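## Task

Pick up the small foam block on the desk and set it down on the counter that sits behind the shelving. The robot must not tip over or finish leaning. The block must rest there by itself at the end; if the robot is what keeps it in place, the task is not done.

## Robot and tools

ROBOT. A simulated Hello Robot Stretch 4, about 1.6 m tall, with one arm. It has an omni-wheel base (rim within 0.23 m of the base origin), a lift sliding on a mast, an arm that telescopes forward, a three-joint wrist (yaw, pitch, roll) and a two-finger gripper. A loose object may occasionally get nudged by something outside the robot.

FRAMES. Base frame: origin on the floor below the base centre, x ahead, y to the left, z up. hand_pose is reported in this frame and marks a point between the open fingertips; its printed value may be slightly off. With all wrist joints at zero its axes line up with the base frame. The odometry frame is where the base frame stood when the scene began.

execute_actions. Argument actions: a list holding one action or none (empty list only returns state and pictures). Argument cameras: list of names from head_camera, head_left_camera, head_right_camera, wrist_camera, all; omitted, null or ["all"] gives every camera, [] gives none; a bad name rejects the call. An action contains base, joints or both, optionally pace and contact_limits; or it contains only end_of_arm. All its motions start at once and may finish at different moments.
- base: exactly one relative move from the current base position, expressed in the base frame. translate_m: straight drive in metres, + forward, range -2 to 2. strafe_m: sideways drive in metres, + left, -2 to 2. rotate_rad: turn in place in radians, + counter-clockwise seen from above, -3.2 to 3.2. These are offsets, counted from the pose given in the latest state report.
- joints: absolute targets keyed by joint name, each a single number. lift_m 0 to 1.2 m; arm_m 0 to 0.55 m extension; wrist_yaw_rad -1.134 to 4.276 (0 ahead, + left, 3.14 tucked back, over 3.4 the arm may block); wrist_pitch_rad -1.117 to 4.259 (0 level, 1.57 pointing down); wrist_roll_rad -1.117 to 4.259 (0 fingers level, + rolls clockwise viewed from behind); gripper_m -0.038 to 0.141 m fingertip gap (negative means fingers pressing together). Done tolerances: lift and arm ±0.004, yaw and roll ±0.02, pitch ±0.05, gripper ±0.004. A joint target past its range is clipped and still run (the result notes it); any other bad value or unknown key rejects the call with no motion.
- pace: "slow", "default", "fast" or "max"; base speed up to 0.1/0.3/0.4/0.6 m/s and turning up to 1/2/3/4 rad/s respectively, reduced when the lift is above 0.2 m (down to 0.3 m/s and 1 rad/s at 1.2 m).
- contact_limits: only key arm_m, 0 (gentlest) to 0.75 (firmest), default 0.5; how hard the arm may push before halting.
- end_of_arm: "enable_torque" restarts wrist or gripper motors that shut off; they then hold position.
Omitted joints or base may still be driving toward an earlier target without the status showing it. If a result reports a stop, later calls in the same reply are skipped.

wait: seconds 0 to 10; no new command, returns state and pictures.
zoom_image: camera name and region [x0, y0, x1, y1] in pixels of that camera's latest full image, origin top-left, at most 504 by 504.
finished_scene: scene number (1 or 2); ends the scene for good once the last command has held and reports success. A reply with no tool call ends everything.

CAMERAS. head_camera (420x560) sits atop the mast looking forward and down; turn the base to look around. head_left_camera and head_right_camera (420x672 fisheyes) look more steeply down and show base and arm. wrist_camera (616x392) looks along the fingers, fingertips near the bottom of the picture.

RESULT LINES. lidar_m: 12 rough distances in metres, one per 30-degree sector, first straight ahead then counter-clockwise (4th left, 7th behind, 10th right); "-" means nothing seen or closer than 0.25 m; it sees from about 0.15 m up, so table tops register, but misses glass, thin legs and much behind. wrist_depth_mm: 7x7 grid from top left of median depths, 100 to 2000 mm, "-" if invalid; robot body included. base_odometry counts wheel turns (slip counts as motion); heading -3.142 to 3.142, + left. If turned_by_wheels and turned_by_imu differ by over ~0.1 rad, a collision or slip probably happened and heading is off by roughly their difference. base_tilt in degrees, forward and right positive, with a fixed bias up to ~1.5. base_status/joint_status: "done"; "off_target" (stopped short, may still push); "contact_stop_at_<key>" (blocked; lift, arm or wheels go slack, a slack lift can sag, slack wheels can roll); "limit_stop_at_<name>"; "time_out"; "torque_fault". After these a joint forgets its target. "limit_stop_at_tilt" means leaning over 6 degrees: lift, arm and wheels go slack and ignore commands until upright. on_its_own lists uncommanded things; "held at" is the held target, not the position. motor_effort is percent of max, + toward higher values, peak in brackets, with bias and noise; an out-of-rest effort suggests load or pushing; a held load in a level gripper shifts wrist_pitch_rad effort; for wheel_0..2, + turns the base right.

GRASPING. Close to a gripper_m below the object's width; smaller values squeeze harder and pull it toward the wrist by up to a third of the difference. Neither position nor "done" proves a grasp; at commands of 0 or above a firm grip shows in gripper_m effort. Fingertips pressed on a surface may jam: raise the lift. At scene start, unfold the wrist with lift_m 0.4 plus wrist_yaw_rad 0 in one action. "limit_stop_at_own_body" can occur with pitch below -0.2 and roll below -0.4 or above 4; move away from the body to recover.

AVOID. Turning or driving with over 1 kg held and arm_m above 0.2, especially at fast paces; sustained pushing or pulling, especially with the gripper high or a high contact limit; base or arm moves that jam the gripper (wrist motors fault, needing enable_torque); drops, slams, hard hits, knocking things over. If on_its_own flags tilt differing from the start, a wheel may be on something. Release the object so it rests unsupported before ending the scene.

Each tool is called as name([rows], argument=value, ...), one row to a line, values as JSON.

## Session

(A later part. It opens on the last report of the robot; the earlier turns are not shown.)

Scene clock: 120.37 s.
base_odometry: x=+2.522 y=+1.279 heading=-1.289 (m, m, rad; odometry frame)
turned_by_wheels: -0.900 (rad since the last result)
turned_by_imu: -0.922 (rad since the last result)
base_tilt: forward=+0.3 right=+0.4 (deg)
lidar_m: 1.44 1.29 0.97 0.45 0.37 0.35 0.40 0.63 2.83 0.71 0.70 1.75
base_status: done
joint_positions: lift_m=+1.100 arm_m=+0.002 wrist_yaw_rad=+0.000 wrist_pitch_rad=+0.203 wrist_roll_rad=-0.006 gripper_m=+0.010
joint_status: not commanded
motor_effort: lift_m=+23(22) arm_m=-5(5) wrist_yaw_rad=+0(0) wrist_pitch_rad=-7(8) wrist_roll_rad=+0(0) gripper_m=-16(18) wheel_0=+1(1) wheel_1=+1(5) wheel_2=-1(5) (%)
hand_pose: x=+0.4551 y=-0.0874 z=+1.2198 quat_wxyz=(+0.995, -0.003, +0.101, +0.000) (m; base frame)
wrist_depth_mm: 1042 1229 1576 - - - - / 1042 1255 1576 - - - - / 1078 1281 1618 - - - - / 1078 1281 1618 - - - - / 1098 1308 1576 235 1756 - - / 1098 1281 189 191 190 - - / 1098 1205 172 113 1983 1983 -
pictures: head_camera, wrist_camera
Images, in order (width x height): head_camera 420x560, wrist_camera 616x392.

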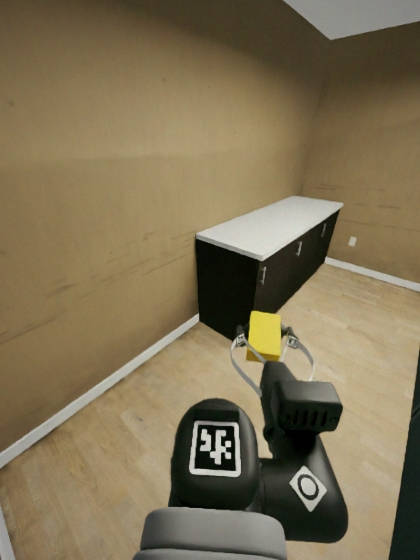

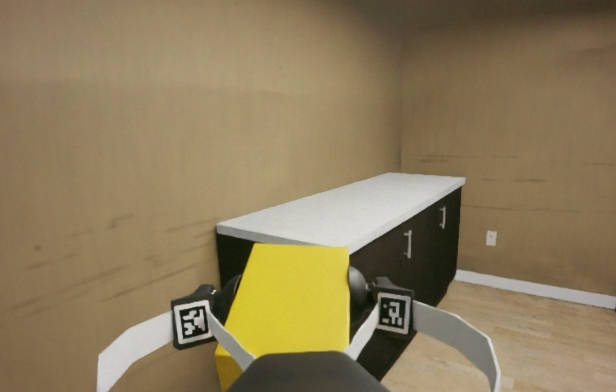

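execute_actions([
  {"base":{"translate_m":0.8},"pace":"fast"},
], cameras=["head_camera","wrist_camera"])

Scene clock: 128.23 s.
base_odometry: x=+2.745 y=+0.511 heading=-1.289 (m, m, rad; odometry frame)
turned_by_wheels: +0.000 (rad since the last result)
turned_by_imu: -0.004 (rad since the last result)
base_tilt: forward=+0.3 right=+0.3 (deg)
lidar_m: 0.70 0.79 0.78 0.85 1.00 0.98 1.11 1.70 0.88 0.97 1.49 0.68
base_status: done
joint_positions: lift_m=+1.100 arm_m=+0.002 wrist_yaw_rad=+0.000 wrist_pitch_rad=+0.203 wrist_roll_rad=-0.006 gripper_m=+0.010
joint_status: not commanded
motor_effort: lift_m=+22(22) arm_m=-5(5) wrist_yaw_rad=-1(2) wrist_pitch_rad=-7(7) wrist_roll_rad=+2(1) gripper_m=-19(19) wheel_0=+0(8) wheel_1=+0(6) wheel_2=+0(10) (%)
hand_pose: x=+0.4551 y=-0.0874 z=+1.2198 quat_wxyz=(+0.995, -0.003, +0.101, +0.000) (m; base frame)
wrist_depth_mm: 615 723 917 1205 1808 - 1983 / 621 741 931 1229 1808 - - / 627 750 960 1255 1921 - - / 640 768 976 1281 1808 - - / 647 778 960 235 1205 1281 - / 654 759 189 191 190 946 - / 654 707 172 113 647 668 -
pictures: head_camera, wrist_camera
Images, in order (width x height): head_camera 420x560, wrist_camera 616x392.

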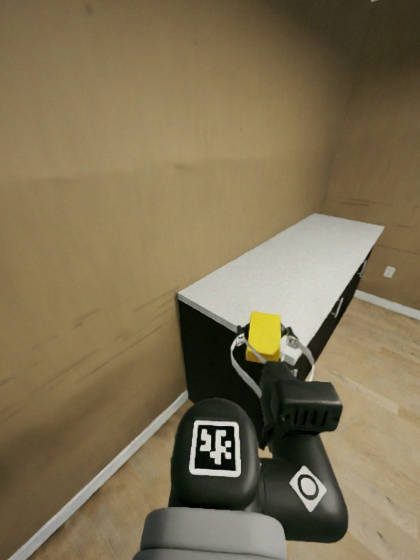

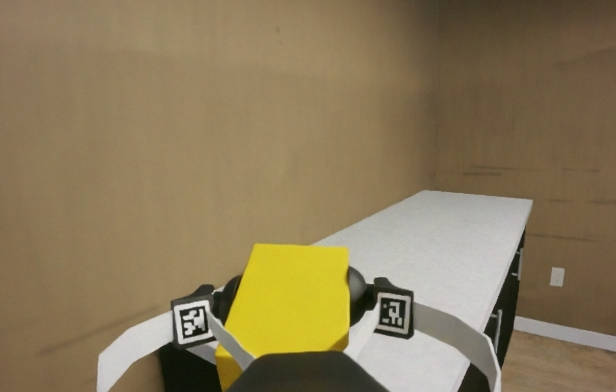

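execute_actions([
  {"joints":{"arm_m":0.4,"wrist_pitch_rad":0.5,"lift_m":1.0}},
], cameras=["head_right_camera","wrist_camera"])

Scene clock: 136.00 s.
base_odometry: x=+2.745 y=+0.511 heading=-1.289 (m, m, rad; odometry frame)
turned_by_wheels: +0.000 (rad since the last result)
turned_by_imu: -0.002 (rad since the last result)
base_tilt: forward=+0.4 right=+0.3 (deg)
lidar_m: 0.70 0.78 0.77 0.86 1.00 0.99 1.10 1.71 0.87 0.98 1.51 0.65
base_status: not commanded
joint_positions: lift_m=+1.000 arm_m=+0.399 wrist_yaw_rad=+0.000 wrist_pitch_rad=+0.502 wrist_roll_rad=-0.006 gripper_m=+0.010
joint_status: all done
motor_effort: lift_m=+13(23) arm_m=+5(6) wrist_yaw_rad=-1(0) wrist_pitch_rad=-6(9) wrist_roll_rad=+1(0) gripper_m=-18(17) wheel_0=+0(0) wheel_1=+0(0) wheel_2=+0(0) (%)
hand_pose: x=+0.8228 y=-0.0874 z=+1.0397 quat_wxyz=(+0.969, -0.003, +0.248, +0.001) (m; base frame)
wrist_depth_mm: 392 462 580 768 1118 1863 1708 / 404 484 609 820 1138 1397 1430 / 421 508 647 798 842 842 842 / 436 525 615 609 609 609 603 / 445 480 477 235 477 473 469 / 445 389 190 191 190 389 382 / 484 322 171 113 330 317 330
pictures: head_right_camera, wrist_camera
Images, in order (width x height): head_right_camera 420x672, wrist_camera 616x392.

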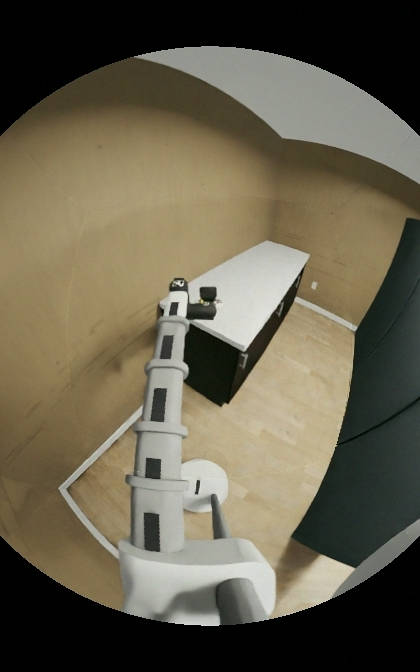

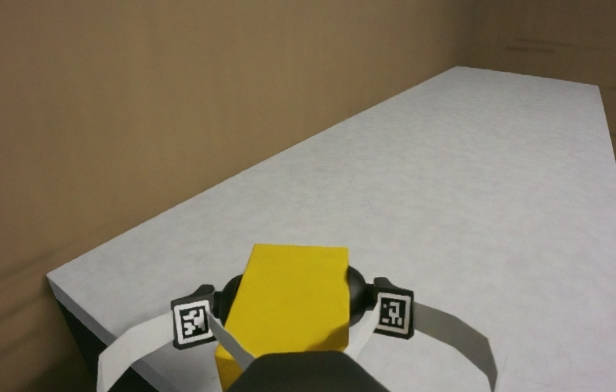

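execute_actions([
  {"joints":{"arm_m":0.45,"lift_m":0.908}},
], cameras=["wrist_camera"])

execute_actions([
  {"joints":{"gripper_m":0.12}},
], cameras=[])

execute_actions([
  {"joints":{"lift_m":1.02,"arm_m":0.1},"pace":"fast"},
], cameras=["head_camera","wrist_camera"])

Scene clock: 146.33 s.
base_odometry: x=+2.745 y=+0.511 heading=-1.289 (m, m, rad; odometry frame)
turned_by_wheels: +0.000 (rad since the last result)
turned_by_imu: -0.002 (rad since the last result)
base_tilt: forward=+0.3 right=+0.3 (deg)
lidar_m: 0.70 0.78 0.77 0.84 0.99 0.97 1.11 1.69 0.88 0.97 1.50 0.67
base_status: not commanded
joint_positions: lift_m=+0.908 arm_m=+0.449 wrist_yaw_rad=+0.000 wrist_pitch_rad=+0.502 wrist_roll_rad=-0.006 gripper_m=+0.010
joint_status: all done
motor_effort: lift_m=+13(15) arm_m=+6(5) wrist_yaw_rad=-1(1) wrist_pitch_rad=-7(6) wrist_roll_rad=+1(0) gripper_m=-18(20) wheel_0=+0(0) wheel_1=+0(0) wheel_2=+0(0) (%)
hand_pose: x=+0.8728 y=-0.0874 z=+0.9477 quat_wxyz=(+0.969, -0.003, +0.249, +0.001) (m; base frame)
wrist_depth_mm: 366 433 539 707 1042 1756 1708 / 375 452 569 741 917 931 976 / 392 473 549 564 564 569 574 / 394 415 415 413 410 410 407 / 320 322 324 235 324 320 319 / 283 263 190 191 190 262 259 / 377 215 172 113 224 214 -
pictures: wrist_camera
Images, in order (width x height): wrist_camera 616x392.

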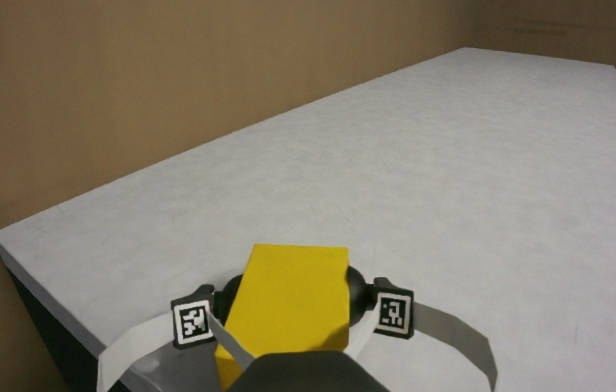

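Scene clock: 148.30 s.
base_odometry: x=+2.745 y=+0.511 heading=-1.289 (m, m, rad; odometry frame)
turned_by_wheels: +0.000 (rad since the last result)
turned_by_imu: -0.001 (rad since the last result)
base_tilt: forward=+0.3 right=+0.3 (deg)
lidar_m: 0.70 0.78 0.76 0.85 1.00 0.99 1.11 1.69 0.89 0.95 1.49 0.68
base_status: not commanded
joint_positions: lift_m=+0.908 arm_m=+0.449 wrist_yaw_rad=+0.000 wrist_pitch_rad=+0.502 wrist_roll_rad=-0.006 gripper_m=+0.120
joint_status: all done
motor_effort: lift_m=+13(13) arm_m=+6(6) wrist_yaw_rad=-1(1) wrist_pitch_rad=-7(6) wrist_roll_rad=+1(1) gripper_m=+1(18) wheel_0=+0(0) wheel_1=+0(0) wheel_2=+0(0) (%)
hand_pose: x=+0.8728 y=-0.0874 z=+0.9477 quat_wxyz=(+0.969, -0.003, +0.249, +0.001) (m; base frame)
wrist_depth_mm: 366 427 544 715 1042 1756 1708 / 375 449 569 741 917 946 976 / 392 473 544 569 569 569 574 / 394 415 415 413 410 413 410 / 322 324 325 250 322 320 319 / 283 245 213 204 204 260 259 / 377 230 216 113 229 220 -
pictures: none
No camera images: the call's "cameras" was empty. Leave "cameras" out to get every camera's image.

Scene clock: 150.10 s.
base_odometry: x=+2.745 y=+0.511 heading=-1.289 (m, m, rad; odometry frame)
turned_by_wheels: +0.000 (rad since the last result)
turned_by_imu: -0.001 (rad since the last result)
base_tilt: forward=+0.3 right=+0.3 (deg)
lidar_m: 0.70 0.79 0.77 0.87 1.01 0.98 1.10 1.68 0.88 0.97 1.50 0.67
base_status: not commanded
joint_positions: lift_m=+1.020 arm_m=+0.101 wrist_yaw_rad=+0.000 wrist_pitch_rad=+0.502 wrist_roll_rad=-0.006 gripper_m=+0.120
joint_status: all done
motor_effort: lift_m=+22(24) arm_m=-6(6) wrist_yaw_rad=+0(2) wrist_pitch_rad=-6(6) wrist_roll_rad=+2(0) gripper_m=-2(2) wheel_0=+0(0) wheel_1=+0(0) wheel_2=+0(0) (%)
hand_pose: x=+0.5247 y=-0.0875 z=+1.0590 quat_wxyz=(+0.969, -0.003, +0.248, +0.001) (m; base frame)
wrist_depth_mm: 549 647 809 1060 1576 - 1921 / 564 676 854 1138 1430 1537 1921 / 585 707 842 904 891 891 - / 609 699 654 591 654 691 - / 640 741 615 539 512 559 - / 654 732 627 544 204 1537 1661 / 683 798 798 113 492 1366 1430
pictures: head_camera, wrist_camera
Images, in order (width x height): head_camera 420x560, wrist_camera 616x392.

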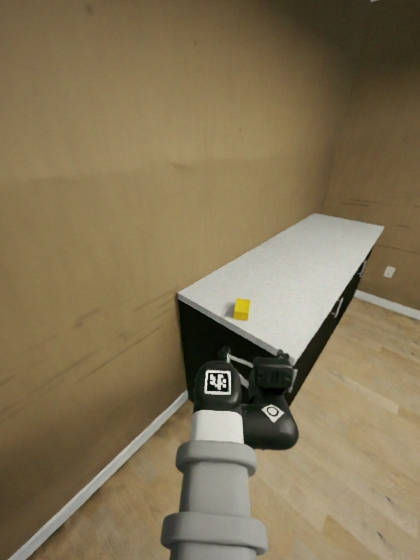

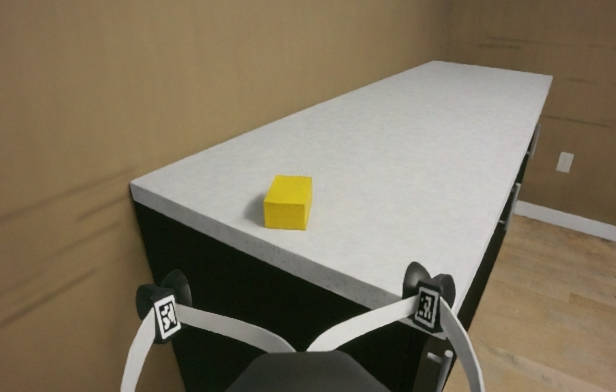

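On the counter, a few cm from the edge but stable.

finished_scene(scene=1)

The scene is finished: the task was done.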